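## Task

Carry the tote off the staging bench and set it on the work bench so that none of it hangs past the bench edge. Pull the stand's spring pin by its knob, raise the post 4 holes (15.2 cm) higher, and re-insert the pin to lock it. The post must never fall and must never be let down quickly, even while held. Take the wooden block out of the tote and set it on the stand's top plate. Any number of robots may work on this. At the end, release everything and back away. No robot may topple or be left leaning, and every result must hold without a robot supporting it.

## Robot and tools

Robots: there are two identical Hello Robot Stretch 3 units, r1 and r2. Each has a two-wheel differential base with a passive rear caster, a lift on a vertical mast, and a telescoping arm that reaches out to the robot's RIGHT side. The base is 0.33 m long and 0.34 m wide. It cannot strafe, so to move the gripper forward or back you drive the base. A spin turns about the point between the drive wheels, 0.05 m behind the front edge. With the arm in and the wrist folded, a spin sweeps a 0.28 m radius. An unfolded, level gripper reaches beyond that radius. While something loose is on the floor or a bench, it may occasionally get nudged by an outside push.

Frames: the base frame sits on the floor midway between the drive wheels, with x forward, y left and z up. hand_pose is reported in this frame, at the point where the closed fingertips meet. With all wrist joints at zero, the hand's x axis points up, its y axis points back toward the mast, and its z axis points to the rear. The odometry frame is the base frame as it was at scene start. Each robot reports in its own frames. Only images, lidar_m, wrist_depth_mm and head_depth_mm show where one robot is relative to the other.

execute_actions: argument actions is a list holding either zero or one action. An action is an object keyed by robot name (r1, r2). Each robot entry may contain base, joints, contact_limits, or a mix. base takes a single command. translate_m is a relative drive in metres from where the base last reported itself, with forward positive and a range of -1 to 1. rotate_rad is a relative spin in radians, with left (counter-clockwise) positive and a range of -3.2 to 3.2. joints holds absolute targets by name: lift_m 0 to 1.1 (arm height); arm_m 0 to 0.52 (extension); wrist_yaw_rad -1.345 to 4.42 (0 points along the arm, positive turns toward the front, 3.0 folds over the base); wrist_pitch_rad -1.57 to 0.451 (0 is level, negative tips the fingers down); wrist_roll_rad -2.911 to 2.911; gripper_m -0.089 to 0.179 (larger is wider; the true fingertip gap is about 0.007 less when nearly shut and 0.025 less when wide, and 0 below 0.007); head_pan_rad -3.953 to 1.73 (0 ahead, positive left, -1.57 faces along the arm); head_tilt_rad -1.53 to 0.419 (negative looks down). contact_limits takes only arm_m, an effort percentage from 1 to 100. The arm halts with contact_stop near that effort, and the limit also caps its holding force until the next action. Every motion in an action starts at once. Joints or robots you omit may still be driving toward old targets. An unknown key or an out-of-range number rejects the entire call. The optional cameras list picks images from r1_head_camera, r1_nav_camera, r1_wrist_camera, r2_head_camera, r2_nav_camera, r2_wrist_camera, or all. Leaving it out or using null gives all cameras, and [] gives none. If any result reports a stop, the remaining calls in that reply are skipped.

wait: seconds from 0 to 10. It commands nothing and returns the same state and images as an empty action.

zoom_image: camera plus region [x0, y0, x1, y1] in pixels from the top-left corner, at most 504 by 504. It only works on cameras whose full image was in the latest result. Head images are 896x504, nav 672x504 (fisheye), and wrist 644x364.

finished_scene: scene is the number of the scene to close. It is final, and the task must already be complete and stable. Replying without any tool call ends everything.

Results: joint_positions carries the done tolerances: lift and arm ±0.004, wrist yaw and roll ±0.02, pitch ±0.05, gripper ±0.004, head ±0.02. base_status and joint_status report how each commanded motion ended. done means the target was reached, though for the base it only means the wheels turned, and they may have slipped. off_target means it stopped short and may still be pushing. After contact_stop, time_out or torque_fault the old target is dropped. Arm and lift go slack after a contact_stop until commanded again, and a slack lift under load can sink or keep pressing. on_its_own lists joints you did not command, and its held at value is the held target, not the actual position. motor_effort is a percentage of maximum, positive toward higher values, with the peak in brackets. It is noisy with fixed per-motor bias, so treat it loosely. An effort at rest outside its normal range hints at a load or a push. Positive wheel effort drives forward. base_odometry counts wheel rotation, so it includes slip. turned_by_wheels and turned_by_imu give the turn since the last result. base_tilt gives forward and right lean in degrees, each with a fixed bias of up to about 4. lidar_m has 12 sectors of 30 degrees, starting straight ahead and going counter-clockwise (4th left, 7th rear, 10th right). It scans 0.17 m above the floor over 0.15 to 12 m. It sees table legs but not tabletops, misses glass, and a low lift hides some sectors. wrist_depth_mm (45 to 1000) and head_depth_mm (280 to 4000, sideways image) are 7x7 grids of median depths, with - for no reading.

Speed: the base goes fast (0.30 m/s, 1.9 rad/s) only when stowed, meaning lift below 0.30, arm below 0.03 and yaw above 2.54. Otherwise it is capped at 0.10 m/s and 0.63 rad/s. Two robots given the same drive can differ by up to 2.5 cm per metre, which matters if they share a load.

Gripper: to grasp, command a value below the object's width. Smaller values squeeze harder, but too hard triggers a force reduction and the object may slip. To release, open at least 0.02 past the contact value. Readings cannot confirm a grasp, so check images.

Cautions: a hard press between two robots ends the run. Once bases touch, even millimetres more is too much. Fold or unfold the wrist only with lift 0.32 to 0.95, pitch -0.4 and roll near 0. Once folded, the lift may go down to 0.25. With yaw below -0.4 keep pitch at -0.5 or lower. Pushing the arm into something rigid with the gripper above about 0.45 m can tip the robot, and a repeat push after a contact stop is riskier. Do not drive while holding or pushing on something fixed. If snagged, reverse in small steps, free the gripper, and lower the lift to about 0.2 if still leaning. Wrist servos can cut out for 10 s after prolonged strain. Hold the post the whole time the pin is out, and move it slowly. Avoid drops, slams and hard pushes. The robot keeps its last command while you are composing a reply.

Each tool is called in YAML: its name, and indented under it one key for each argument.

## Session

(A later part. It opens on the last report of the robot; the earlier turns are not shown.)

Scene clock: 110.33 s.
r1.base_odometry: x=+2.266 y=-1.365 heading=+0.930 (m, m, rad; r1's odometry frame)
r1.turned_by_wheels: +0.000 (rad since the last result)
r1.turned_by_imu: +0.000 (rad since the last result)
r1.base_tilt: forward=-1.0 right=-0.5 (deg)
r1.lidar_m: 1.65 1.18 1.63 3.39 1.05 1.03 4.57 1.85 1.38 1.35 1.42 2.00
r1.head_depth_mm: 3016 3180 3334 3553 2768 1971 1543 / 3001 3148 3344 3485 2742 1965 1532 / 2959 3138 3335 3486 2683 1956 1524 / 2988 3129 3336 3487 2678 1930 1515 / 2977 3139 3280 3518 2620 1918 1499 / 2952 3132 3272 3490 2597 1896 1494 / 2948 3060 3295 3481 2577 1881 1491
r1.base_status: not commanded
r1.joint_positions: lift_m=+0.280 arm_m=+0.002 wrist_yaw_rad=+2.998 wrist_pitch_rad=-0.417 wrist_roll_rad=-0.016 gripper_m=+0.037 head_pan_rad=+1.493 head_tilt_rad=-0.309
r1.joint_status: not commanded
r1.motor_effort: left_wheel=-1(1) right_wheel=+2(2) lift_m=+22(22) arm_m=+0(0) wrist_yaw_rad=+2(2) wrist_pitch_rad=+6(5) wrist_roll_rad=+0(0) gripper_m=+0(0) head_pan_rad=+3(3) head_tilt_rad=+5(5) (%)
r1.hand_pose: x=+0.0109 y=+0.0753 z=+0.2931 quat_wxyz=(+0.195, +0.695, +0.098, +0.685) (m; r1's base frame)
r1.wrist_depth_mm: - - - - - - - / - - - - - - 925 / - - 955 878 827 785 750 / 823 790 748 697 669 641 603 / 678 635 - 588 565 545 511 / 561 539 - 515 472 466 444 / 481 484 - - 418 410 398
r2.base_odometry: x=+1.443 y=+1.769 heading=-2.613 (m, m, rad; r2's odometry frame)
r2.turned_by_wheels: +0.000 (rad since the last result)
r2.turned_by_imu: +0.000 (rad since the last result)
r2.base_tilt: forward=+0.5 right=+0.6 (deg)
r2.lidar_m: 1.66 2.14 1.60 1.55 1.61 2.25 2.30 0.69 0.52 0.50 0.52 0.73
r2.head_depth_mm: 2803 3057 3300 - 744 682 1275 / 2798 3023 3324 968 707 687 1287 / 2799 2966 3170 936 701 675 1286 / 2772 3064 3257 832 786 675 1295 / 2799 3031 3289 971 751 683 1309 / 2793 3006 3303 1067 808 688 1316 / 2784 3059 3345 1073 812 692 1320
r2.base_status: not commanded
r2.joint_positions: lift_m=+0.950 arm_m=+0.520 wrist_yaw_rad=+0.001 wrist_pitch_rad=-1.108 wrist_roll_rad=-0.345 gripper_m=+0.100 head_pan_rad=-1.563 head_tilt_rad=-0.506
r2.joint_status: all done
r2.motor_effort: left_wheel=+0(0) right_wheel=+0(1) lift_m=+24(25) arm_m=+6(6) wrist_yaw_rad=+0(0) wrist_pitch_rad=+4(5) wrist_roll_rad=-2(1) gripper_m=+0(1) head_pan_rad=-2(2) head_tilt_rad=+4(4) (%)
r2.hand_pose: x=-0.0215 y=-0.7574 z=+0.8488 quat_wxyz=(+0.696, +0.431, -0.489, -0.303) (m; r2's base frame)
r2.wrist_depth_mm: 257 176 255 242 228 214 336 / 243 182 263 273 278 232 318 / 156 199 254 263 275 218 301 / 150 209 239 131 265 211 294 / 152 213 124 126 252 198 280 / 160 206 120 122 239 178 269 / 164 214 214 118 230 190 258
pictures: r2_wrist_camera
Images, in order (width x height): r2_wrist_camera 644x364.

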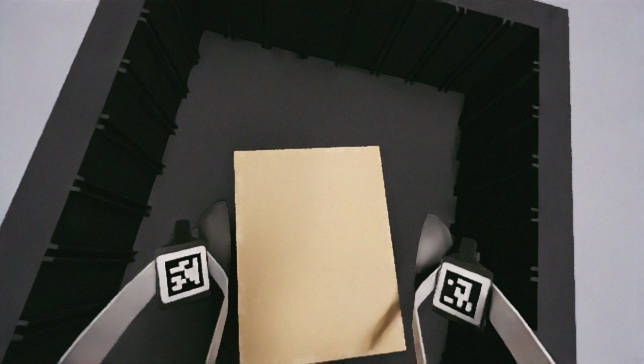

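execute_actions:
  actions:
    - {"r2":{"joints":{"gripper_m":0.02}},"r1":{"base":{"rotate_rad":-1.6}}}
  cameras: []

execute_actions:
  actions:
    - {"r2":{"joints":{"lift_m":1.08}},"r1":{"base":{"translate_m":0.6}}}
  cameras: []

execute_actions:
  actions:
    - {"r2":{"base":{"translate_m":1},"joints":{"arm_m":0.05}},"r1":{"base":{"rotate_rad":1.6}}}
  cameras: ["r2_wrist_camera"]

execute_actions:
  actions:
    - {"r2":{"base":{"translate_m":1}},"r1":{"base":{"translate_m":1}}}
  cameras: []

Scene clock: 112.87 s.
r1.base_odometry: x=+2.266 y=-1.365 heading=-0.670 (m, m, rad; r1's odometry frame)
r1.turned_by_wheels: -1.600 (rad since the last result)
r1.turned_by_imu: -1.567 (rad since the last result)
r1.base_tilt: forward=-0.9 right=-0.5 (deg)
r1.lidar_m: 1.35 1.41 1.98 1.65 1.94 1.63 3.39 1.06 1.03 4.71 1.86 1.39
r1.head_depth_mm: 3432 3523 3505 3399 2776 1972 1556 / 3465 3691 3998 - 2696 1954 1542 / 3482 3686 3936 - 2687 1937 1532 / 3444 3689 3872 - 2657 1932 1520 / 3443 3568 3797 3848 2520 1874 1501 / 3435 3600 3881 3977 2601 1852 1494 / 3400 3599 3840 3483 2492 1882 1481
r1.base_status: done
r1.joint_positions: lift_m=+0.280 arm_m=+0.002 wrist_yaw_rad=+2.998 wrist_pitch_rad=-0.417 wrist_roll_rad=-0.016 gripper_m=+0.037 head_pan_rad=+1.493 head_tilt_rad=-0.309
r1.joint_status: not commanded
r1.motor_effort: left_wheel=+2(9) right_wheel=-2(9) lift_m=+22(22) arm_m=-1(1) wrist_yaw_rad=+2(2) wrist_pitch_rad=+5(6) wrist_roll_rad=+0(0) gripper_m=+0(1) head_pan_rad=+3(2) head_tilt_rad=+5(6) (%)
r1.hand_pose: x=+0.0109 y=+0.0753 z=+0.2931 quat_wxyz=(+0.195, +0.695, +0.098, +0.685) (m; r1's base frame)
r1.wrist_depth_mm: - - - - - - - / - - - - - - 924 / - - 974 881 829 776 750 / 826 789 735 708 662 646 613 / 675 640 - 587 569 543 517 / 565 536 - 511 467 462 452 / 483 482 - - 417 405 399
r2.base_odometry: x=+1.443 y=+1.769 heading=-2.613 (m, m, rad; r2's odometry frame)
r2.turned_by_wheels: +0.000 (rad since the last result)
r2.turned_by_imu: +0.000 (rad since the last result)
r2.base_tilt: forward=+0.5 right=+0.5 (deg)
r2.lidar_m: 1.54 2.14 1.59 1.55 1.62 2.26 2.31 0.69 0.52 0.50 0.53 0.73
r2.head_depth_mm: 2800 3082 3330 - 745 681 1273 / 2800 3041 3355 967 706 687 1283 / 2824 2999 3187 928 700 674 1291 / 2809 3031 3246 854 789 677 1298 / 2779 3051 3272 973 753 684 1306 / 2787 3043 3313 1062 806 690 1314 / 2798 3066 3330 1071 816 693 1321
r2.base_status: not commanded
r2.joint_positions: lift_m=+0.950 arm_m=+0.520 wrist_yaw_rad=+0.001 wrist_pitch_rad=-1.095 wrist_roll_rad=-0.353 gripper_m=+0.021 head_pan_rad=-1.563 head_tilt_rad=-0.506
r2.joint_status: all done
r2.motor_effort: left_wheel=+1(1) right_wheel=-1(1) lift_m=+24(25) arm_m=+6(6) wrist_yaw_rad=+0(0) wrist_pitch_rad=-2(4) wrist_roll_rad=+2(2) gripper_m=-22(100) head_pan_rad=-3(2) head_tilt_rad=+3(3) (%)
r2.hand_pose: x=-0.0215 y=-0.7605 z=+0.8500 quat_wxyz=(+0.700, +0.427, -0.488, -0.298) (m; r2's base frame)
r2.wrist_depth_mm: 259 178 251 239 223 215 344 / 244 184 268 276 272 234 329 / 158 197 257 269 281 217 314 / 152 213 243 133 267 207 298 / 153 226 125 127 134 200 285 / 159 218 120 122 127 182 273 / 168 214 217 118 231 175 263
pictures: none
No camera images: the call's "cameras" was empty. Leave "cameras" out to get every camera's image.

Scene clock: 116.60 s.
r1.base_odometry: x=+2.736 y=-1.738 heading=-0.670 (m, m, rad; r1's odometry frame)
r1.turned_by_wheels: +0.000 (rad since the last result)
r1.turned_by_imu: +0.002 (rad since the last result)
r1.base_tilt: forward=-0.9 right=-0.4 (deg)
r1.lidar_m: 0.76 0.79 1.11 3.35 1.76 1.59 3.96 1.50 1.88 2.62 1.04 0.78
r1.head_depth_mm: 2012 1969 1947 1894 1869 1797 1543 / 2852 2766 2698 2634 2443 1973 1530 / 3529 3644 3858 3815 2676 1949 1526 / 3453 3679 3836 - 2643 1929 1522 / 3446 3622 3883 3972 2628 1912 1501 / 3390 3620 3809 3999 2590 1907 1495 / 3425 3577 3802 3901 2557 1873 1475
r1.base_status: done
r1.joint_positions: lift_m=+0.280 arm_m=+0.002 wrist_yaw_rad=+2.998 wrist_pitch_rad=-0.417 wrist_roll_rad=-0.016 gripper_m=+0.037 head_pan_rad=+1.493 head_tilt_rad=-0.309
r1.joint_status: not commanded
r1.motor_effort: left_wheel=+2(8) right_wheel=-1(5) lift_m=+22(22) arm_m=+0(1) wrist_yaw_rad=+2(2) wrist_pitch_rad=+5(5) wrist_roll_rad=+1(0) gripper_m=+0(0) head_pan_rad=+4(4) head_tilt_rad=+5(5) (%)
r1.hand_pose: x=+0.0109 y=+0.0753 z=+0.2931 quat_wxyz=(+0.195, +0.695, +0.098, +0.685) (m; r1's base frame)
r1.wrist_depth_mm: - - - - - - 861 / - - - - - - 861 / - - 955 888 831 792 747 / 834 775 739 700 677 642 618 / 664 639 - 574 571 536 510 / 558 536 - 514 469 468 446 / 477 483 - - 420 404 400
r2.base_odometry: x=+1.443 y=+1.769 heading=-2.613 (m, m, rad; r2's odometry frame)
r2.turned_by_wheels: +0.000 (rad since the last result)
r2.turned_by_imu: +0.000 (rad since the last result)
r2.base_tilt: forward=+0.5 right=+0.6 (deg)
r2.lidar_m: 2.51 1.67 1.60 1.55 1.62 2.26 2.30 0.69 0.52 0.50 0.52 0.73
r2.head_depth_mm: - 3094 3289 1002 748 681 1270 / - 3084 3308 967 705 687 1279 / 2684 3145 3364 940 703 674 1300 / 2764 - 3242 908 788 676 1296 / 2758 3060 3300 969 752 682 1307 / 2780 3075 3320 1061 805 689 1312 / 2761 3015 3380 1071 814 694 1321
r2.base_status: not commanded
r2.joint_positions: lift_m=+1.080 arm_m=+0.520 wrist_yaw_rad=+0.001 wrist_pitch_rad=-1.112 wrist_roll_rad=-0.353 gripper_m=+0.021 head_pan_rad=-1.563 head_tilt_rad=-0.506
r2.joint_status: all done
r2.motor_effort: left_wheel=+0(1) right_wheel=+1(1) lift_m=+31(33) arm_m=+5(6) wrist_yaw_rad=+0(0) wrist_pitch_rad=+6(7) wrist_roll_rad=+2(2) gripper_m=-19(21) head_pan_rad=-3(3) head_tilt_rad=+4(4) (%)
r2.hand_pose: x=-0.0215 y=-0.7564 z=+0.9780 quat_wxyz=(+0.697, +0.433, -0.485, -0.302) (m; r2's base frame)
r2.wrist_depth_mm: 389 399 423 436 455 478 - / 369 391 319 334 432 457 473 / 355 372 381 390 356 435 462 / 348 351 361 136 318 419 442 / 336 302 128 130 306 404 424 / 325 269 123 126 131 391 405 / 312 321 328 122 277 375 390
pictures: none
No camera images: the call's "cameras" was empty. Leave "cameras" out to get every camera's image.

Scene clock: 128.00 s.
r1.base_odometry: x=+2.736 y=-1.738 heading=+0.930 (m, m, rad; r1's odometry frame)
r1.turned_by_wheels: +1.600 (rad since the last result)
r1.turned_by_imu: +1.569 (rad since the last result)
r1.base_tilt: forward=-0.9 right=-0.3 (deg)
r1.lidar_m: 3.45 0.94 0.97 3.98 1.66 1.90 2.56 1.03 0.78 0.75 0.79 1.12
r1.head_depth_mm: 3545 3676 3953 - 2613 1982 1548 / 3512 3705 3922 - 2743 1967 1530 / 3500 3720 3917 - 2714 1958 1524 / 3477 3720 3923 - 2656 1940 1508 / 3477 3717 3878 - 2645 1918 1508 / 3482 3672 3937 - 2597 1905 1495 / 3516 3693 3810 - 2570 1878 1484
r1.base_status: done
r1.joint_positions: lift_m=+0.280 arm_m=+0.002 wrist_yaw_rad=+2.998 wrist_pitch_rad=-0.417 wrist_roll_rad=-0.016 gripper_m=+0.037 head_pan_rad=+1.493 head_tilt_rad=-0.309
r1.joint_status: not commanded
r1.motor_effort: left_wheel=-1(6) right_wheel=+1(11) lift_m=+22(22) arm_m=+0(1) wrist_yaw_rad=+2(2) wrist_pitch_rad=+6(5) wrist_roll_rad=+0(0) gripper_m=+0(0) head_pan_rad=+3(3) head_tilt_rad=+6(5) (%)
r1.hand_pose: x=+0.0109 y=+0.0753 z=+0.2931 quat_wxyz=(+0.195, +0.695, +0.098, +0.685) (m; r1's base frame)
r1.wrist_depth_mm: - - - - - - 805 / - - - - - 967 732 / - - 938 897 812 770 742 / 849 800 722 713 676 632 612 / 683 633 - 589 564 539 519 / 571 539 - 512 462 461 445 / 472 491 - - 421 403 402
r2.base_odometry: x=+0.580 y=+1.265 heading=-2.613 (m, m, rad; r2's odometry frame)
r2.turned_by_wheels: +0.000 (rad since the last result)
r2.turned_by_imu: -0.003 (rad since the last result)
r2.base_tilt: forward=+0.5 right=+0.5 (deg)
r2.lidar_m: 2.22 0.95 0.98 1.52 1.59 2.21 3.32 0.73 0.59 1.22 3.38 1.55
r2.head_depth_mm: - - - - 1748 1458 1276 / 2780 - - - - - 1201 / 2773 - - - - - 336 / 2778 3115 3327 - 1875 363 1217 / 2850 3062 3296 2687 1936 1564 1310 / 2827 3091 3337 2601 1957 1560 1313 / 2792 3129 3349 2628 1976 1595 1316
r2.base_status: done
r2.joint_positions: lift_m=+1.080 arm_m=+0.050 wrist_yaw_rad=+0.001 wrist_pitch_rad=-1.113 wrist_roll_rad=-0.353 gripper_m=+0.021 head_pan_rad=-1.563 head_tilt_rad=-0.506
r2.joint_status: all done
r2.motor_effort: left_wheel=+0(3) right_wheel=+0(6) lift_m=+31(31) arm_m=-5(5) wrist_yaw_rad=+0(0) wrist_pitch_rad=+7(7) wrist_roll_rad=+2(2) gripper_m=-19(19) head_pan_rad=-3(2) head_tilt_rad=+4(3) (%)
r2.hand_pose: x=-0.0215 y=-0.2869 z=+0.9780 quat_wxyz=(+0.697, +0.434, -0.485, -0.302) (m; r2's base frame)
r2.wrist_depth_mm: - - - - - - 507 / - - - - - - 478 / - - - - - - 459 / - - - 136 888 548 444 / - - 127 131 722 - - / 963 - 122 126 131 - - / 937 928 - 122 - - -
pictures: r2_wrist_camera
Images, in order (width x height): r2_wrist_camera 644x364.

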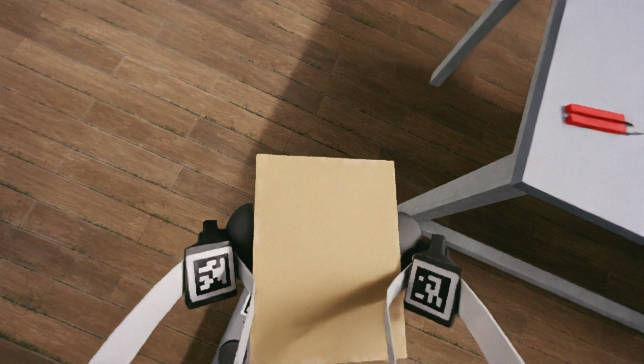

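Scene clock: 139.40 s.
r1.base_odometry: x=+3.334 y=-0.936 heading=+0.930 (m, m, rad; r1's odometry frame)
r1.turned_by_wheels: +0.000 (rad since the last result)
r1.turned_by_imu: +0.005 (rad since the last result)
r1.base_tilt: forward=-1.0 right=-0.4 (deg)
r1.lidar_m: 2.96 1.68 1.27 1.23 2.58 1.36 2.70 1.09 0.82 0.80 0.83 1.18
r1.head_depth_mm: 3553 3718 3909 1727 2350 1966 1522 / 3462 3648 3882 1839 2352 1960 1516 / 3491 3641 3866 1833 2312 1954 1505 / 3475 3659 3822 1784 2282 1934 1499 / 3443 3579 3853 3877 2368 1767 1495 / 3405 3637 3806 3981 2598 1892 1490 / 3437 3616 3865 3957 2584 1894 1491
r1.base_status: done
r1.joint_positions: lift_m=+0.280 arm_m=+0.002 wrist_yaw_rad=+2.998 wrist_pitch_rad=-0.417 wrist_roll_rad=-0.016 gripper_m=+0.037 head_pan_rad=+1.493 head_tilt_rad=-0.309
r1.joint_status: not commanded
r1.motor_effort: left_wheel=-1(6) right_wheel=+2(9) lift_m=+22(22) arm_m=-1(0) wrist_yaw_rad=+2(2) wrist_pitch_rad=+5(5) wrist_roll_rad=+0(0) gripper_m=+0(0) head_pan_rad=+4(3) head_tilt_rad=+5(6) (%)
r1.hand_pose: x=+0.0109 y=+0.0753 z=+0.2931 quat_wxyz=(+0.195, +0.695, +0.098, +0.685) (m; r1's base frame)
r1.wrist_depth_mm: - - - - - - - / - - - - - - 933 / - - 945 886 816 791 746 / 826 810 730 718 666 636 614 / 667 639 - 586 578 535 518 / 557 549 - 519 467 460 452 / 476 488 - - 421 411 395
r2.base_odometry: x=-0.284 y=+0.761 heading=-2.614 (m, m, rad; r2's odometry frame)
r2.turned_by_wheels: +0.000 (rad since the last result)
r2.turned_by_imu: -0.002 (rad since the last result)
r2.base_tilt: forward=+0.6 right=+0.6 (deg)
r2.lidar_m: 3.33 2.08 1.55 1.50 1.57 1.36 1.99 1.40 3.39 3.28 0.70 0.80
r2.head_depth_mm: - - - - 1750 1456 1276 / 2814 - - - - - 1201 / 2844 - - - - - 335 / 2864 3143 3329 - 1876 363 1214 / 2839 3103 3373 2666 1941 1571 1313 / 2843 3111 3323 2592 1958 1573 1319 / 2855 3141 3374 1396 1852 1588 1316
r2.base_status: done
r2.joint_positions: lift_m=+1.080 arm_m=+0.050 wrist_yaw_rad=+0.001 wrist_pitch_rad=-1.113 wrist_roll_rad=-0.353 gripper_m=+0.021 head_pan_rad=-1.563 head_tilt_rad=-0.506
r2.joint_status: not commanded
r2.motor_effort: left_wheel=+0(5) right_wheel=+0(4) lift_m=+31(31) arm_m=-5(5) wrist_yaw_rad=+0(1) wrist_pitch_rad=+7(6) wrist_roll_rad=+1(1) gripper_m=-19(19) head_pan_rad=-2(2) head_tilt_rad=+3(4) (%)
r2.hand_pose: x=-0.0215 y=-0.2869 z=+0.9780 quat_wxyz=(+0.697, +0.434, -0.485, -0.302) (m; r2's base frame)
r2.wrist_depth_mm: - - - - - - - / - 958 - - - - - / - - - - - - - / - - - 136 - - - / - - 127 131 - - - / 931 - 123 125 131 - - / 923 969 - 122 - - -
pictures: none
No camera images: the call's "cameras" was empty. Leave "cameras" out to get every camera's image.

execute_actions:
  actions:
    - {"r2":{"base":{"translate_m":1}},"r1":{"base":{"rotate_rad":0.75}}}
  cameras: []

execute_actions:
  actions:
    - {"r2":{"base":{"translate_m":1}},"r1":{"base":{"translate_m":1.0}}}
  cameras: []

execute_actions:
  actions:
    - {"r2":{"base":{"translate_m":1}},"r1":{"base":{"rotate_rad":2.41},"joints":{"lift_m":0.95,"head_pan_rad":-1.57,"head_tilt_rad":-0.6}}}
  cameras: []

execute_actions:
  actions:
    - {"r2":{"base":{"translate_m":0.2}},"r1":{"joints":{"wrist_yaw_rad":0}}}
  cameras: ["r1_nav_camera","r2_nav_camera"]

Scene clock: 151.13 s.
r1.base_odometry: x=+3.334 y=-0.936 heading=+1.680 (m, m, rad; r1's odometry frame)
r1.turned_by_wheels: +0.750 (rad since the last result)
r1.turned_by_imu: +0.739 (rad since the last result)
r1.base_tilt: forward=-1.0 right=-0.4 (deg)
r1.lidar_m: 1.43 1.24 1.23 2.17 2.49 1.60 0.92 0.80 0.80 0.92 1.60 2.95
r1.head_depth_mm: 3669 3798 3984 - 2772 1962 1548 / 3869 - - - 2705 1959 1532 / - - - - 2689 1939 1519 / - - - - 2679 1936 1515 / - - - 3373 2643 1920 1510 / - - - 3337 2473 1905 1493 / - - - 3270 2436 1873 1484
r1.base_status: done
r1.joint_positions: lift_m=+0.280 arm_m=+0.002 wrist_yaw_rad=+2.998 wrist_pitch_rad=-0.417 wrist_roll_rad=-0.016 gripper_m=+0.037 head_pan_rad=+1.493 head_tilt_rad=-0.309
r1.joint_status: not commanded
r1.motor_effort: left_wheel=-1(7) right_wheel=+1(9) lift_m=+22(22) arm_m=+0(0) wrist_yaw_rad=+2(2) wrist_pitch_rad=+5(5) wrist_roll_rad=+0(0) gripper_m=+0(0) head_pan_rad=+2(4) head_tilt_rad=+5(5) (%)
r1.hand_pose: x=+0.0109 y=+0.0753 z=+0.2931 quat_wxyz=(+0.195, +0.695, +0.098, +0.685) (m; r1's base frame)
r1.wrist_depth_mm: - - - - - - - / - - - - - - 973 / - - 950 892 818 792 734 / 831 807 730 707 676 645 611 / 653 630 - 584 572 533 510 / 557 534 - 509 473 467 453 / 488 487 - - 418 410 399
r2.base_odometry: x=-1.148 y=+0.257 heading=-2.614 (m, m, rad; r2's odometry frame)
r2.turned_by_wheels: +0.000 (rad since the last result)
r2.turned_by_imu: -0.002 (rad since the last result)
r2.base_tilt: forward=+0.5 right=+0.5 (deg)
r2.lidar_m: 3.49 2.06 1.53 1.48 1.54 2.16 2.36 0.77 0.58 0.57 0.59 0.82
r2.head_depth_mm: - - - - 722 1418 1271 / 2830 - - - - - 1034 / 2873 - - - - - 335 / 2849 3147 3351 - 768 364 1049 / 2859 3126 3372 1104 798 1481 1316 / 2857 3133 3368 1062 807 1491 1312 / 2846 3109 3419 1076 814 1464 1321
r2.base_status: done
r2.joint_positions: lift_m=+1.080 arm_m=+0.050 wrist_yaw_rad=+0.001 wrist_pitch_rad=-1.113 wrist_roll_rad=-0.353 gripper_m=+0.021 head_pan_rad=-1.563 head_tilt_rad=-0.506
r2.joint_status: not commanded
r2.motor_effort: left_wheel=+0(4) right_wheel=+1(4) lift_m=+31(31) arm_m=-5(5) wrist_yaw_rad=+0(0) wrist_pitch_rad=+7(6) wrist_roll_rad=+1(2) gripper_m=-19(19) head_pan_rad=-1(3) head_tilt_rad=+3(3) (%)
r2.hand_pose: x=-0.0215 y=-0.2869 z=+0.9780 quat_wxyz=(+0.697, +0.434, -0.485, -0.302) (m; r2's base frame)
r2.wrist_depth_mm: - - 433 446 458 485 505 / - - - - 444 461 485 / - - - - - 448 459 / - - - 136 - - 449 / - - 127 130 - - - / 928 - 123 126 132 - - / 900 928 - 121 - - -
pictures: none
No camera images: the call's "cameras" was empty. Leave "cameras" out to get every camera's image.

Scene clock: 162.53 s.
r1.base_odometry: x=+3.226 y=+0.058 heading=+1.679 (m, m, rad; r1's odometry frame)
r1.turned_by_wheels: +0.000 (rad since the last result)
r1.turned_by_imu: +0.005 (rad since the last result)
r1.base_tilt: forward=-1.0 right=-0.4 (deg)
r1.lidar_m: 0.62 0.54 0.54 0.62 3.87 2.99 1.73 1.50 1.50 1.74 2.26 2.26
r1.head_depth_mm: 2983 3126 3243 3347 1149 826 643 / 3228 3376 3532 3657 1142 818 661 / 3500 3630 3792 3923 1123 812 704 / 3705 3973 - - 1115 807 1467 / - - - - 1099 868 1500 / - - - - 2609 998 1114 / - - - - 2560 1865 1485
r1.base_status: done
r1.joint_positions: lift_m=+0.280 arm_m=+0.002 wrist_yaw_rad=+2.998 wrist_pitch_rad=-0.417 wrist_roll_rad=-0.016 gripper_m=+0.037 head_pan_rad=+1.493 head_tilt_rad=-0.309
r1.joint_status: not commanded
r1.motor_effort: left_wheel=-1(7) right_wheel=+2(9) lift_m=+22(22) arm_m=-1(1) wrist_yaw_rad=+3(3) wrist_pitch_rad=+5(5) wrist_roll_rad=+1(0) gripper_m=+0(0) head_pan_rad=+3(3) head_tilt_rad=+5(6) (%)
r1.hand_pose: x=+0.0109 y=+0.0753 z=+0.2931 quat_wxyz=(+0.195, +0.695, +0.098, +0.685) (m; r1's base frame)
r1.wrist_depth_mm: - - - - - - - / - - 925 762 658 - 936 / - - 928 901 787 700 482 / 815 808 758 697 681 634 614 / 673 637 - 591 557 536 518 / 564 537 - 513 475 466 456 / 486 487 - - 423 412 393
r2.base_odometry: x=-2.012 y=-0.247 heading=-2.614 (m, m, rad; r2's odometry frame)
r2.turned_by_wheels: +0.000 (rad since the last result)
r2.turned_by_imu: -0.002 (rad since the last result)
r2.base_tilt: forward=+0.6 right=+0.6 (deg)
r2.lidar_m: 2.46 2.04 1.51 1.46 1.53 2.11 3.35 0.82 0.61 0.59 3.45 1.46
r2.head_depth_mm: - - - - 723 1421 1272 / 2877 - - - - - 1055 / 2864 - - - - - 336 / 2878 3193 3356 - 1860 363 1214 / 2882 3197 3358 2680 1932 1567 1307 / 2889 3139 3379 2573 1945 1569 1309 / 2866 3117 3399 2634 1983 1594 1327
r2.base_status: done
r2.joint_positions: lift_m=+1.080 arm_m=+0.050 wrist_yaw_rad=+0.001 wrist_pitch_rad=-1.113 wrist_roll_rad=-0.353 gripper_m=+0.021 head_pan_rad=-1.563 head_tilt_rad=-0.506
r2.joint_status: not commanded
r2.motor_effort: left_wheel=+0(3) right_wheel=+0(4) lift_m=+31(31) arm_m=-6(5) wrist_yaw_rad=-1(0) wrist_pitch_rad=+7(6) wrist_roll_rad=+2(2) gripper_m=-19(19) head_pan_rad=-2(3) head_tilt_rad=+3(2) (%)
r2.hand_pose: x=-0.0215 y=-0.2869 z=+0.9780 quat_wxyz=(+0.697, +0.434, -0.485, -0.302) (m; r2's base frame)
r2.wrist_depth_mm: - - - - - 483 506 / - - - - 452 464 476 / - - - - - 448 472 / - - - 135 - - 470 / - - 127 131 - - - / 973 - 123 126 131 - - / 931 944 - 122 - - -
pictures: none
No camera images: the call's "cameras" was empty. Leave "cameras" out to get every camera's image.

Scene clock: 173.93 s.
r1.base_odometry: x=+3.226 y=+0.058 heading=-2.194 (m, m, rad; r1's odometry frame)
r1.turned_by_wheels: +2.410 (rad since the last result)
r1.turned_by_imu: +2.381 (rad since the last result)
r1.base_tilt: forward=-1.0 right=-0.5 (deg)
r1.lidar_m: 2.54 2.03 1.54 1.50 1.57 2.22 2.25 0.73 0.55 0.54 0.56 0.80
r1.head_depth_mm: 2746 3027 3252 984 808 - - / 2730 3023 3173 976 747 - - / 2760 3043 3259 912 719 - - / 2775 3080 3250 943 702 - - / 2810 3074 3224 901 691 - - / 2788 3104 1296 928 726 - - / 2815 3116 1281 922 741 1439 1153
r1.base_status: done
r1.joint_positions: lift_m=+0.950 arm_m=+0.002 wrist_yaw_rad=+2.998 wrist_pitch_rad=-0.418 wrist_roll_rad=-0.016 gripper_m=+0.037 head_pan_rad=-1.563 head_tilt_rad=-0.593
r1.joint_status: all done
r1.motor_effort: left_wheel=-1(8) right_wheel=+2(9) lift_m=+33(34) arm_m=+0(0) wrist_yaw_rad=+2(2) wrist_pitch_rad=+5(5) wrist_roll_rad=+0(0) gripper_m=-1(0) head_pan_rad=-3(44) head_tilt_rad=-4(30) (%)
r1.hand_pose: x=+0.0109 y=+0.0753 z=+0.9625 quat_wxyz=(+0.195, +0.695, +0.098, +0.685) (m; r1's base frame)
r1.wrist_depth_mm: - - - - - - - / - - - - - - - / - - - - - - - / - - - - - - - / - - - - - - - / - - - - - - - / - - - - - - -
r2.base_odometry: x=-2.876 y=-0.751 heading=-2.614 (m, m, rad; r2's odometry frame)
r2.turned_by_wheels: +0.000 (rad since the last result)
r2.turned_by_imu: -0.002 (rad since the last result)
r2.base_tilt: forward=+0.6 right=+0.6 (deg)
r2.lidar_m: 1.47 1.53 1.49 1.44 1.50 2.09 2.23 1.25 1.66 0.83 0.82 1.51
r2.head_depth_mm: - - - - 1748 1455 1277 / 2883 - - - - - 1202 / 2842 - - - - - 336 / 2940 3170 3384 - 1857 363 1216 / 2866 3175 3405 2696 1928 1556 1273 / 2881 3155 3382 980 1824 1497 1297 / 2914 3167 3428 2524 1985 1593 1322
r2.base_status: done
r2.joint_positions: lift_m=+1.080 arm_m=+0.050 wrist_yaw_rad=+0.001 wrist_pitch_rad=-1.113 wrist_roll_rad=-0.353 gripper_m=+0.021 head_pan_rad=-1.563 head_tilt_rad=-0.506
r2.joint_status: not commanded
r2.motor_effort: left_wheel=+1(3) right_wheel=+0(4) lift_m=+31(31) arm_m=-5(5) wrist_yaw_rad=+0(0) wrist_pitch_rad=+7(6) wrist_roll_rad=+1(2) gripper_m=-19(19) head_pan_rad=-3(2) head_tilt_rad=+4(3) (%)
r2.hand_pose: x=-0.0215 y=-0.2869 z=+0.9780 quat_wxyz=(+0.697, +0.434, -0.485, -0.302) (m; r2's base frame)
r2.wrist_depth_mm: - - - - - - - / - - - - - - - / - - - - - - - / - - - 135 - - - / - - 127 131 - - - / 980 - 123 126 131 - - / 936 957 - 122 - - -
pictures: none
No camera images: the call's "cameras" was empty. Leave "cameras" out to get every camera's image.

Scene clock: 177.50 s.
r1.base_odometry: x=+3.226 y=+0.058 heading=-2.194 (m, m, rad; r1's odometry frame)
r1.turned_by_wheels: +0.000 (rad since the last result)
r1.turned_by_imu: +0.001 (rad since the last result)
r1.base_tilt: forward=-0.9 right=-0.3 (deg)
r1.lidar_m: 2.53 2.04 1.54 1.50 1.57 2.23 2.25 0.73 0.55 0.54 0.57 0.80
r1.head_depth_mm: 2742 3008 3202 986 809 - - / 2748 3030 3205 977 743 - - / 2756 3031 3262 912 690 - - / 2758 3096 3245 946 - - - / 2788 3104 3244 902 691 1458 1153 / 2807 3086 1298 931 724 1444 1173 / 2805 3142 1280 920 739 1440 1161
r1.base_status: not commanded
r1.joint_positions: lift_m=+0.950 arm_m=+0.002 wrist_yaw_rad=+0.003 wrist_pitch_rad=-0.418 wrist_roll_rad=-0.016 gripper_m=+0.037 head_pan_rad=-1.563 head_tilt_rad=-0.593
r1.joint_status: all done
r1.motor_effort: left_wheel=-1(1) right_wheel=+1(2) lift_m=+33(33) arm_m=-1(0) wrist_yaw_rad=-3(3) wrist_pitch_rad=+5(5) wrist_roll_rad=+0(0) gripper_m=-1(1) head_pan_rad=-2(2) head_tilt_rad=-4(4) (%)
r1.hand_pose: x=-0.0208 y=-0.3713 z=+0.9625 quat_wxyz=(+0.698, +0.149, -0.686, -0.145) (m; r1's base frame)
r1.wrist_depth_mm: - - - - - - - / - - - 723 844 796 737 / 882 789 722 683 594 611 579 / 646 618 557 558 421 497 472 / 516 491 462 415 437 418 402 / 433 418 406 395 400 384 372 / - - - - - - -
r2.base_odometry: x=-3.048 y=-0.852 heading=-2.614 (m, m, rad; r2's odometry frame)
r2.turned_by_wheels: +0.000 (rad since the last result)
r2.turned_by_imu: -0.001 (rad since the last result)
r2.base_tilt: forward=+0.4 right=+0.5 (deg)
r2.lidar_m: 1.26 1.32 1.49 1.44 1.50 2.08 2.24 1.43 3.48 0.79 1.77 1.31
r2.head_depth_mm: - - - - 1753 1454 1269 / 2885 - - - - - 1201 / 2874 - - - - - 336 / 2901 3262 3448 - 1043 364 1214 / 2887 3175 3416 2702 1949 1567 1305 / 2920 3192 3349 2578 1964 1568 1317 / 2938 3149 3385 2646 1957 1596 1324
r2.base_status: done
r2.joint_positions: lift_m=+1.080 arm_m=+0.050 wrist_yaw_rad=+0.001 wrist_pitch_rad=-1.113 wrist_roll_rad=-0.353 gripper_m=+0.021 head_pan_rad=-1.563 head_tilt_rad=-0.506
r2.joint_status: not commanded
r2.motor_effort: left_wheel=+0(5) right_wheel=+0(4) lift_m=+32(31) arm_m=-5(5) wrist_yaw_rad=+0(0) wrist_pitch_rad=+7(6) wrist_roll_rad=+1(2) gripper_m=-19(19) head_pan_rad=-3(3) head_tilt_rad=+4(3) (%)
r2.hand_pose: x=-0.0215 y=-0.2869 z=+0.9780 quat_wxyz=(+0.697, +0.434, -0.485, -0.302) (m; r2's base frame)
r2.wrist_depth_mm: - - - - - - - / - - - - - - - / - - - - - - - / - - - 135 - - - / - - 128 131 - - - / 966 - 122 126 131 - - / 916 952 - 122 - - -
pictures: r1_nav_camera (sideways: a quarter turn counterclockwise sets it upright), r2_nav_camera (sideways: a quarter turn counterclockwise sets it upright)
Images, in order (width x height): r1_nav_camera 672x504, r2_nav_camera 672x504.

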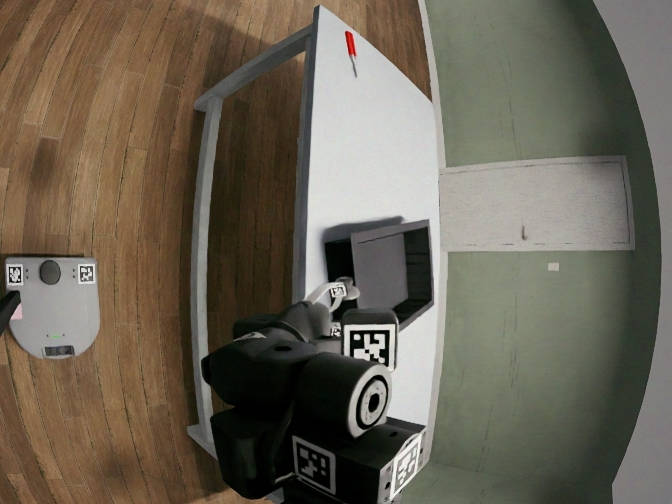

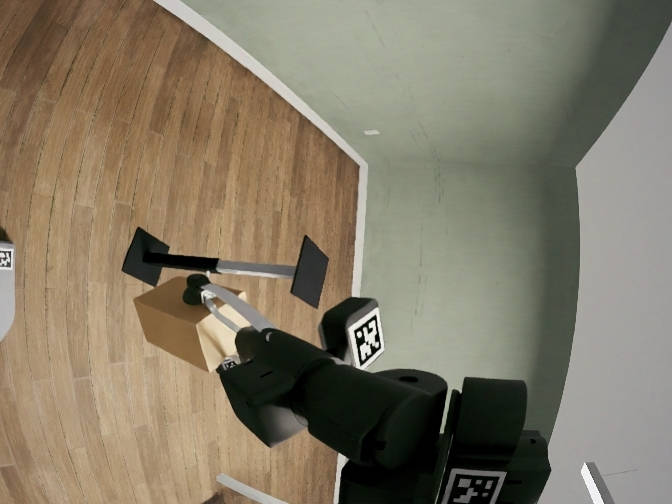

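execute_actions:
  actions:
    - {"r2":{"joints":{"arm_m":0.45,"head_pan_rad":-1.57,"head_tilt_rad":-0.5}},"r1":{"joints":{"wrist_pitch_rad":-1.5,"wrist_roll_rad":1.57,"gripper_m":0.08,"lift_m":1.08,"head_pan_rad":-1.57,"head_tilt_rad":-0.8}}}

Scene clock: 182.13 s.
r1.base_odometry: x=+3.226 y=+0.058 heading=-2.194 (m, m, rad; r1's odometry frame)
r1.turned_by_wheels: +0.000 (rad since the last result)
r1.turned_by_imu: +0.001 (rad since the last result)
r1.base_tilt: forward=-1.1 right=-0.3 (deg)
r1.lidar_m: 2.54 2.04 1.54 1.50 1.57 2.23 2.26 0.73 0.55 0.54 0.56 0.80
r1.head_depth_mm: - - - - - 1258 1166 / - - - - - 1249 1158 / - - - - - - 1129 / 2869 1202 921 714 - - 1152 / 2847 1179 869 709 - 1243 1135 / 2910 1169 894 743 1490 1244 1130 / 2919 1150 884 739 1484 1234 1125
r1.base_status: not commanded
r1.joint_positions: lift_m=+1.080 arm_m=+0.002 wrist_yaw_rad=+0.003 wrist_pitch_rad=-1.493 wrist_roll_rad=+1.566 gripper_m=+0.080 head_pan_rad=-1.563 head_tilt_rad=-0.790
r1.joint_status: all done
r1.motor_effort: left_wheel=-1(1) right_wheel=+1(1) lift_m=+33(34) arm_m=-1(0) wrist_yaw_rad=-3(3) wrist_pitch_rad=-2(5) wrist_roll_rad=+1(2) gripper_m=+0(82) head_pan_rad=-3(2) head_tilt_rad=-6(26) (%)
r1.hand_pose: x=-0.0216 y=-0.1425 z=+0.9611 quat_wxyz=(+0.003, +0.002, -0.734, -0.679) (m; r1's base frame)
r1.wrist_depth_mm: - - - - - 955 978 / - - - - - - 963 / - - - - - - - / 430 - - - - - - / 413 - - - - - - / 421 - - - - - - / 434 - - - - - -
r2.base_odometry: x=-3.048 y=-0.852 heading=-2.614 (m, m, rad; r2's odometry frame)
r2.turned_by_wheels: +0.000 (rad since the last result)
r2.turned_by_imu: +0.000 (rad since the last result)
r2.base_tilt: forward=+0.5 right=+0.6 (deg)
r2.lidar_m: 1.27 1.32 1.49 1.44 1.50 2.09 2.24 1.43 3.46 0.79 1.77 1.31
r2.head_depth_mm: - 3206 3355 2417 1869 1511 1273 / 2844 3221 3340 2454 1885 1530 1286 / - 3265 3344 2281 1897 1544 1290 / 2842 - 3385 715 1800 1433 1274 / 2933 3149 3421 2347 1951 1564 1310 / 2875 3147 3346 2583 1949 1580 1317 / 2887 3145 3439 2604 1985 1586 1325
r2.base_status: not commanded
r2.joint_positions: lift_m=+1.080 arm_m=+0.450 wrist_yaw_rad=+0.001 wrist_pitch_rad=-1.114 wrist_roll_rad=-0.353 gripper_m=+0.021 head_pan_rad=-1.563 head_tilt_rad=-0.506
r2.joint_status: all done
r2.motor_effort: left_wheel=+1(0) right_wheel=+0(0) lift_m=+32(31) arm_m=+6(7) wrist_yaw_rad=+0(0) wrist_pitch_rad=+7(7) wrist_roll_rad=+2(2) gripper_m=-19(19) head_pan_rad=-2(2) head_tilt_rad=+3(5) (%)
r2.hand_pose: x=-0.0215 y=-0.6861 z=+0.9780 quat_wxyz=(+0.697, +0.434, -0.485, -0.302) (m; r2's base frame)
r2.wrist_depth_mm: - - - - - - - / - - - 349 - - - / - - 327 335 - - - / - - - 136 - - - / - - 127 131 - - - / 922 - 123 126 131 - - / 925 951 - 123 - - -
pictures: r1_head_camera (sideways: a quarter turn clockwise sets it upright), r1_nav_camera (sideways: a quarter turn counterclockwise sets it upright), r1_wrist_camera, r2_head_camera (sideways: a quarter turn clockwise sets it upright), r2_nav_camera (sideways: a quarter turn counterclockwise sets it upright), r2_wrist_camera
Images, in order (width x height): r1_head_camera 896x504, r1_nav_camera 672x504, r1_wrist_camera 644x364, r2_head_camera 896x504, r2_nav_camera 672x504, r2_wrist_camera 644x364.

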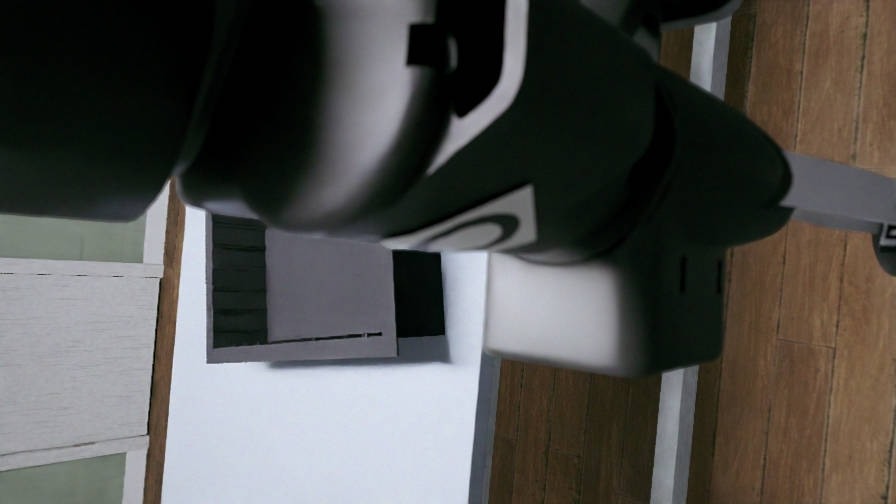

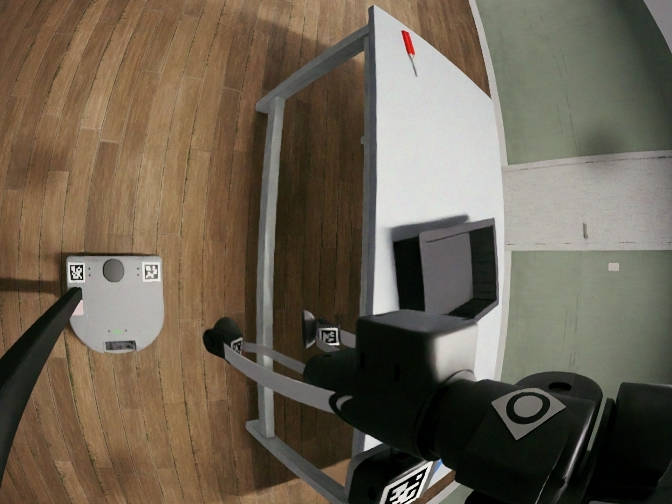

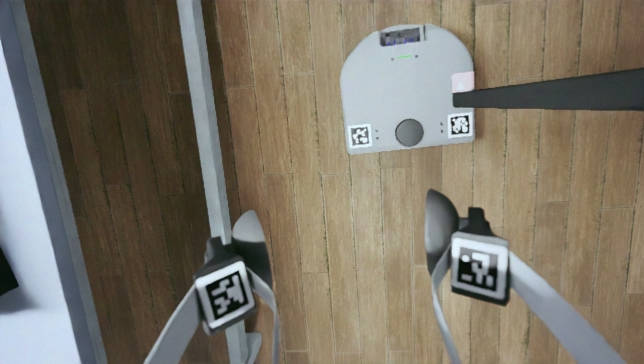

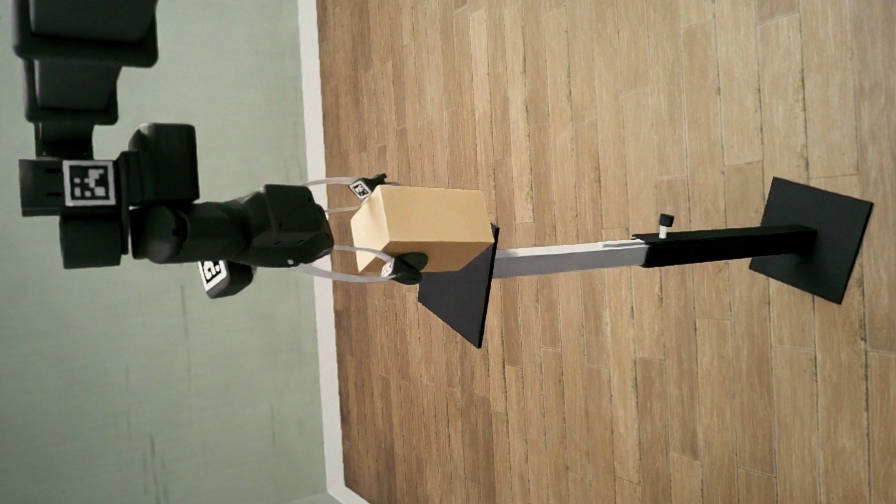

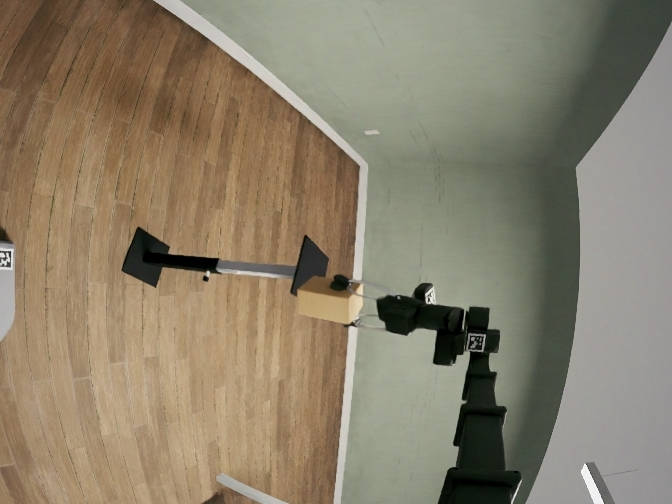

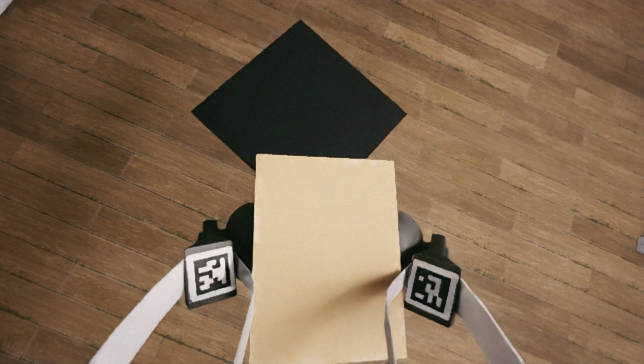

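execute_actions:
  actions:
    - {"r2":{"base":{"translate_m":0.04},"joints":{"arm_m":0.52,"wrist_pitch_rad":-1.0}},"r1":{"joints":{"arm_m":0.45}}}
  cameras: ["r1_wrist_camera","r2_wrist_camera","r2_head_camera"]

Scene clock: 186.80 s.
r1.base_odometry: x=+3.226 y=+0.058 heading=-2.194 (m, m, rad; r1's odometry frame)
r1.turned_by_wheels: +0.000 (rad since the last result)
r1.turned_by_imu: +0.001 (rad since the last result)
r1.base_tilt: forward=-1.0 right=-0.5 (deg)
r1.lidar_m: 2.53 2.04 1.54 1.50 1.57 2.23 2.25 0.73 0.55 0.54 0.57 0.80
r1.head_depth_mm: 2806 3010 942 754 1506 1275 1164 / 2764 3054 903 736 1500 1267 1156 / 2848 1187 872 723 1528 1263 1146 / 2840 1193 880 712 1514 1259 1143 / 2869 1178 867 712 1503 1243 1138 / 2921 1163 892 744 1497 1246 1132 / 2907 1150 882 756 1487 1233 1127
r1.base_status: not commanded
r1.joint_positions: lift_m=+1.080 arm_m=+0.450 wrist_yaw_rad=+0.001 wrist_pitch_rad=-1.494 wrist_roll_rad=+1.567 gripper_m=+0.080 head_pan_rad=-1.563 head_tilt_rad=-0.790
r1.joint_status: all done
r1.motor_effort: left_wheel=-1(1) right_wheel=+2(1) lift_m=+33(32) arm_m=+5(2) wrist_yaw_rad=-1(2) wrist_pitch_rad=-1(2) wrist_roll_rad=+1(2) gripper_m=-1(0) head_pan_rad=-3(4) head_tilt_rad=-6(6) (%)
r1.hand_pose: x=-0.0215 y=-0.5899 z=+0.9611 quat_wxyz=(+0.002, +0.001, -0.733, -0.680) (m; r1's base frame)
r1.wrist_depth_mm: 342 337 253 249 318 977 - / 276 279 340 335 329 - - / 364 358 355 341 340 - - / 376 369 364 356 349 - - / 390 386 377 365 276 - - / 395 400 - 357 291 - - / 375 373 309 302 389 - -
r2.base_odometry: x=-3.083 y=-0.872 heading=-2.613 (m, m, rad; r2's odometry frame)
r2.turned_by_wheels: +0.000 (rad since the last result)
r2.turned_by_imu: -0.001 (rad since the last result)
r2.base_tilt: forward=+0.5 right=+0.6 (deg)
r2.lidar_m: 1.23 1.28 1.48 1.44 1.50 2.08 2.25 1.47 3.46 0.79 1.71 1.27
r2.head_depth_mm: - 3235 3362 2432 1875 1525 1276 / - 3189 3378 2448 1872 1529 1280 / 2825 3254 3385 2216 1890 1495 1286 / 2877 - 775 871 1803 1471 1286 / 2872 3184 3414 2533 1950 1569 1303 / 2908 3138 3422 2604 1957 1576 1310 / 2849 3164 3387 2593 1979 1579 1321
r2.base_status: done
r2.joint_positions: lift_m=+1.080 arm_m=+0.520 wrist_yaw_rad=+0.001 wrist_pitch_rad=-1.021 wrist_roll_rad=-0.353 gripper_m=+0.021 head_pan_rad=-1.563 head_tilt_rad=-0.506
r2.joint_status: all done
r2.motor_effort: left_wheel=+0(3) right_wheel=+0(5) lift_m=+31(31) arm_m=+6(6) wrist_yaw_rad=-1(0) wrist_pitch_rad=+10(15) wrist_roll_rad=+1(2) gripper_m=-19(19) head_pan_rad=-3(2) head_tilt_rad=+4(4) (%)
r2.hand_pose: x=-0.0215 y=-0.7779 z=+0.9874 quat_wxyz=(+0.716, +0.401, -0.498, -0.280) (m; r2's base frame)
r2.wrist_depth_mm: - - - - - - - / - - - - - - - / - - - - - - - / - - 326 136 - - - / - - 127 131 - - - / 943 - 123 126 131 - - / 903 917 966 122 - - -
pictures: r1_wrist_camera, r2_head_camera (sideways: a quarter turn clockwise sets it upright), r2_wrist_camera
Images, in order (width x height): r1_wrist_camera 644x364, r2_head_camera 896x504, r2_wrist_camera 644x364.

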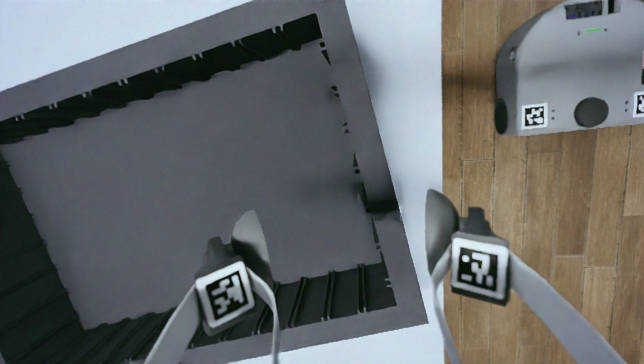

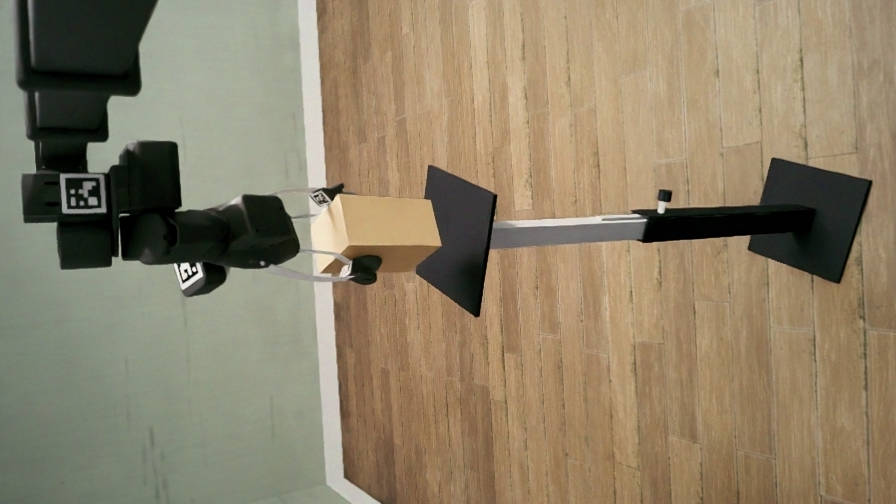

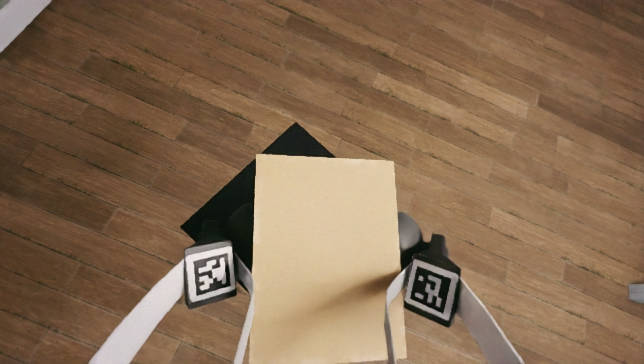

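execute_actions:
  actions:
    - {"r2":{"joints":{"lift_m":0.99}},"r1":{"joints":{"arm_m":0.44,"lift_m":1.0}}}
  cameras: ["r1_wrist_camera","r1_nav_camera","r2_head_camera"]

Scene clock: 189.00 s.
r1.base_odometry: x=+3.226 y=+0.058 heading=-2.194 (m, m, rad; r1's odometry frame)
r1.turned_by_wheels: +0.000 (rad since the last result)
r1.turned_by_imu: +0.001 (rad since the last result)
r1.base_tilt: forward=-1.0 right=-0.4 (deg)
r1.lidar_m: 2.54 2.04 1.54 1.50 1.57 2.23 2.25 0.73 0.55 0.54 0.56 0.80
r1.head_depth_mm: - 1195 938 753 1511 1276 1162 / 2875 3062 901 737 1502 1268 1155 / - 1038 871 721 1520 1261 1149 / 2848 983 907 715 1509 1252 1138 / 2876 1184 865 712 1504 1241 1137 / 2923 1164 892 743 1491 1236 1129 / 2941 1149 886 754 1484 1228 1122
r1.base_status: not commanded
r1.joint_positions: lift_m=+1.000 arm_m=+0.440 wrist_yaw_rad=+0.001 wrist_pitch_rad=-1.494 wrist_roll_rad=+1.567 gripper_m=+0.080 head_pan_rad=-1.563 head_tilt_rad=-0.790
r1.joint_status: all done
r1.motor_effort: left_wheel=-1(1) right_wheel=+2(1) lift_m=+21(27) arm_m=-4(5) wrist_yaw_rad=-1(1) wrist_pitch_rad=-1(1) wrist_roll_rad=+1(1) gripper_m=+0(0) head_pan_rad=-4(3) head_tilt_rad=-5(6) (%)
r1.hand_pose: x=-0.0215 y=-0.5806 z=+0.8816 quat_wxyz=(+0.002, +0.001, -0.733, -0.680) (m; r1's base frame)
r1.wrist_depth_mm: 184 182 222 192 248 916 - / 219 271 265 177 254 936 - / 287 280 274 184 264 952 934 / 298 289 282 277 269 - 954 / 307 299 290 284 234 - - / 317 311 - 292 199 - - / 333 322 296 269 229 - -
r2.base_odometry: x=-3.083 y=-0.872 heading=-2.613 (m, m, rad; r2's odometry frame)
r2.turned_by_wheels: +0.000 (rad since the last result)
r2.turned_by_imu: +0.000 (rad since the last result)
r2.base_tilt: forward=+0.5 right=+0.6 (deg)
r2.lidar_m: 1.23 1.28 1.49 1.44 1.50 2.09 2.24 1.47 3.48 0.79 1.71 1.26
r2.head_depth_mm: 2919 3117 3120 2371 1882 1526 1270 / 2889 3266 3382 2441 1896 1531 1283 / 2905 - 3433 2213 1906 1494 1285 / 2923 3145 3259 835 1806 1478 1291 / 2906 3145 3411 2540 1936 1572 1306 / 2880 3161 3426 2585 1962 1584 1312 / 2881 3161 3420 2609 1983 1587 1322
r2.base_status: not commanded
r2.joint_positions: lift_m=+1.005 arm_m=+0.520 wrist_yaw_rad=+0.006 wrist_pitch_rad=-0.979 wrist_roll_rad=-0.353 gripper_m=+0.021 head_pan_rad=-1.563 head_tilt_rad=-0.506
r2.joint_status: lift_m contact_stop (moved -0.074 of -0.090)
r2.on_its_own: lift_m is slack since a contact_stop, until your next command for it (your +0.990 is given up)
r2.motor_effort: left_wheel=+5(8) right_wheel=-9(14) lift_m=+26(27) arm_m=+6(6) wrist_yaw_rad=-6(7) wrist_pitch_rad=-10(20) wrist_roll_rad=+2(2) gripper_m=-19(20) head_pan_rad=-2(1) head_tilt_rad=+3(3) (%)
r2.hand_pose: x=-0.0208 y=-0.7877 z=+0.9181 quat_wxyz=(+0.725, +0.387, -0.503, -0.267) (m; r2's base frame)
r2.wrist_depth_mm: - - - - - - - / - - - - - - - / - - - 290 - - - / - - 256 140 - - - / 913 995 130 132 272 - - / 882 917 122 125 131 - - / 831 876 897 119 - - -
pictures: r1_nav_camera (sideways: a quarter turn counterclockwise sets it upright), r1_wrist_camera, r2_head_camera (sideways: a quarter turn clockwise sets it upright)
Images, in order (width x height): r1_nav_camera 672x504, r1_wrist_camera 644x364, r2_head_camera 896x504.

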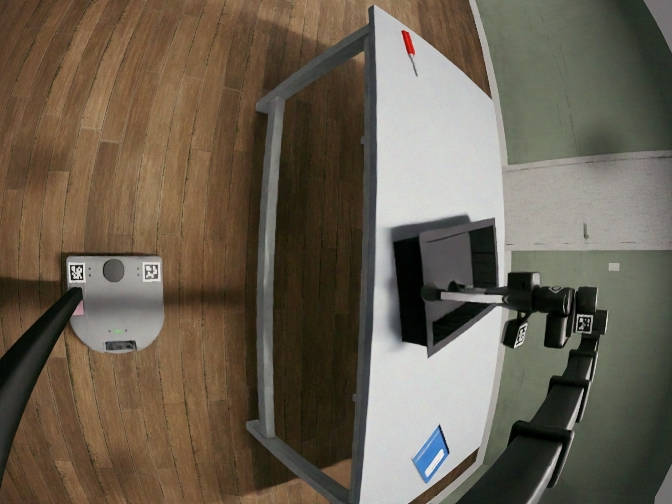

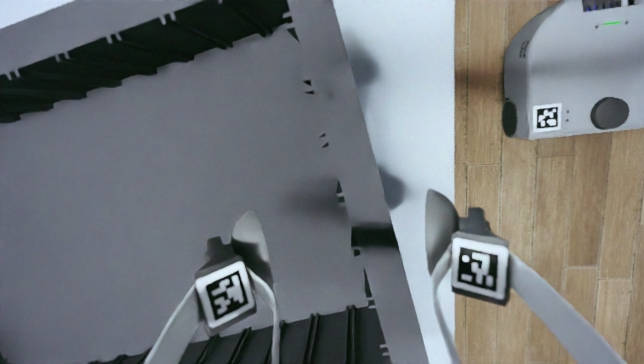

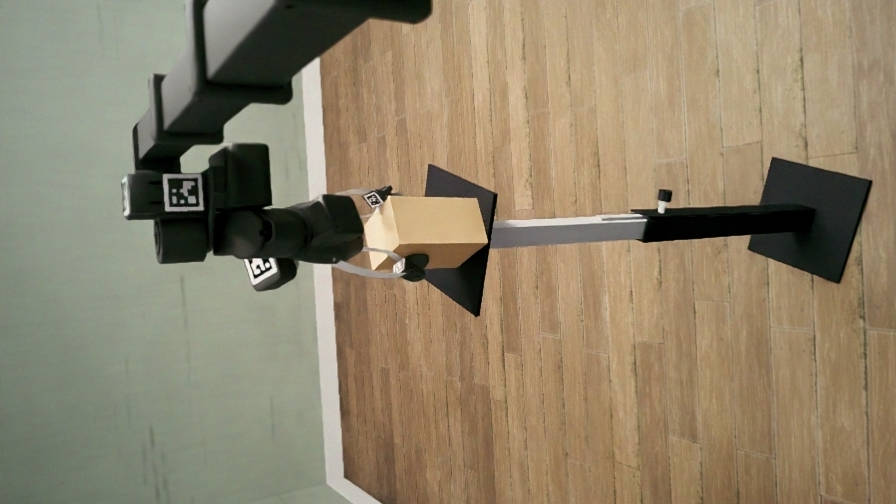

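Grip is mid-wall. Proceed on both.

execute_actions:
  actions:
    - {"r2":{"joints":{"gripper_m":0.12,"lift_m":1.0}},"r1":{"joints":{"arm_m":0.45,"lift_m":0.95}}}
  cameras: []

execute_actions:
  actions:
    - {"r2":{"joints":{"lift_m":1.09}},"r1":{"joints":{"gripper_m":-0.03}}}
  cameras: []

execute_actions:
  actions:
    - {"r2":{"joints":{"arm_m":0.2}},"r1":{"joints":{"lift_m":1.09}}}
  cameras: ["r1_nav_camera","r2_head_camera"]

Scene clock: 190.63 s.
r1.base_odometry: x=+3.226 y=+0.058 heading=-2.194 (m, m, rad; r1's odometry frame)
r1.turned_by_wheels: +0.000 (rad since the last result)
r1.turned_by_imu: +0.000 (rad since the last result)
r1.base_tilt: forward=-1.0 right=-0.3 (deg)
r1.lidar_m: 2.55 2.04 1.54 1.50 1.57 2.23 2.25 0.73 0.55 0.54 0.56 0.80
r1.head_depth_mm: 2782 - 923 735 1512 1273 1164 / - 1178 899 737 1502 1267 1157 / - - 871 721 1522 1262 1152 / 2817 3058 903 714 1509 1255 1140 / 2878 1175 867 711 1510 1246 1137 / 2881 1170 893 743 1497 1241 1131 / 2935 1148 879 755 1480 1230 1125
r1.base_status: not commanded
r1.joint_positions: lift_m=+0.950 arm_m=+0.450 wrist_yaw_rad=+0.001 wrist_pitch_rad=-1.494 wrist_roll_rad=+1.567 gripper_m=+0.080 head_pan_rad=-1.563 head_tilt_rad=-0.790
r1.joint_status: all done
r1.motor_effort: left_wheel=-1(1) right_wheel=+1(2) lift_m=+22(22) arm_m=+5(1) wrist_yaw_rad=-1(0) wrist_pitch_rad=-1(1) wrist_roll_rad=+1(1) gripper_m=+0(0) head_pan_rad=-2(2) head_tilt_rad=-6(5) (%)
r1.hand_pose: x=-0.0215 y=-0.5898 z=+0.8316 quat_wxyz=(+0.002, +0.001, -0.733, -0.680) (m; r1's base frame)
r1.wrist_depth_mm: 151 173 208 125 202 202 - / 215 221 215 130 207 207 - / 233 228 224 215 213 877 887 / 242 237 229 225 216 906 934 / 250 244 236 232 138 938 939 / 260 253 - 240 144 - - / 270 263 256 248 149 - -
r2.base_odometry: x=-3.083 y=-0.872 heading=-2.613 (m, m, rad; r2's odometry frame)
r2.turned_by_wheels: +0.000 (rad since the last result)
r2.turned_by_imu: -0.001 (rad since the last result)
r2.base_tilt: forward=+0.5 right=+0.4 (deg)
r2.lidar_m: 1.22 1.28 1.49 1.44 1.50 2.08 2.24 1.46 3.47 0.79 1.70 1.27
r2.head_depth_mm: 2907 3102 3128 2391 1870 1524 1275 / 2881 - 3340 2480 1894 1525 1288 / 2874 - 3393 2192 1904 1500 1283 / 2901 3103 3266 830 1788 1478 1287 / 2873 3126 3412 2540 1943 1558 1310 / 2915 3177 3387 2582 1958 1579 1316 / 2918 3171 3393 2615 1972 1581 1315
r2.base_status: not commanded
r2.joint_positions: lift_m=+1.005 arm_m=+0.520 wrist_yaw_rad=+0.004 wrist_pitch_rad=-1.004 wrist_roll_rad=-0.353 gripper_m=+0.120 head_pan_rad=-1.563 head_tilt_rad=-0.506
r2.joint_status: lift_m contact_stop (moved -0.001 of -0.005); the others done
r2.on_its_own: lift_m is slack since a contact_stop, until your next command for it (your +1.000 is given up)
r2.motor_effort: left_wheel=+1(6) right_wheel=+0(10) lift_m=+26(26) arm_m=+5(5) wrist_yaw_rad=-4(7) wrist_pitch_rad=+2(13) wrist_roll_rad=+2(2) gripper_m=+0(89) head_pan_rad=-3(2) head_tilt_rad=+3(3) (%)
r2.hand_pose: x=-0.0211 y=-0.7818 z=+0.9142 quat_wxyz=(+0.720, +0.396, -0.500, -0.274) (m; r2's base frame)
r2.wrist_depth_mm: - - - - - - - / - - - - - - - / - - - 280 - - - / 955 - 246 136 - - - / 913 948 234 129 264 - - / 882 921 121 123 - - - / 839 865 888 119 - - -
pictures: none
No camera images: the call's "cameras" was empty. Leave "cameras" out to get every camera's image.

not run: a stop came earlier in this reply.

not run: a stop came earlier in this reply.


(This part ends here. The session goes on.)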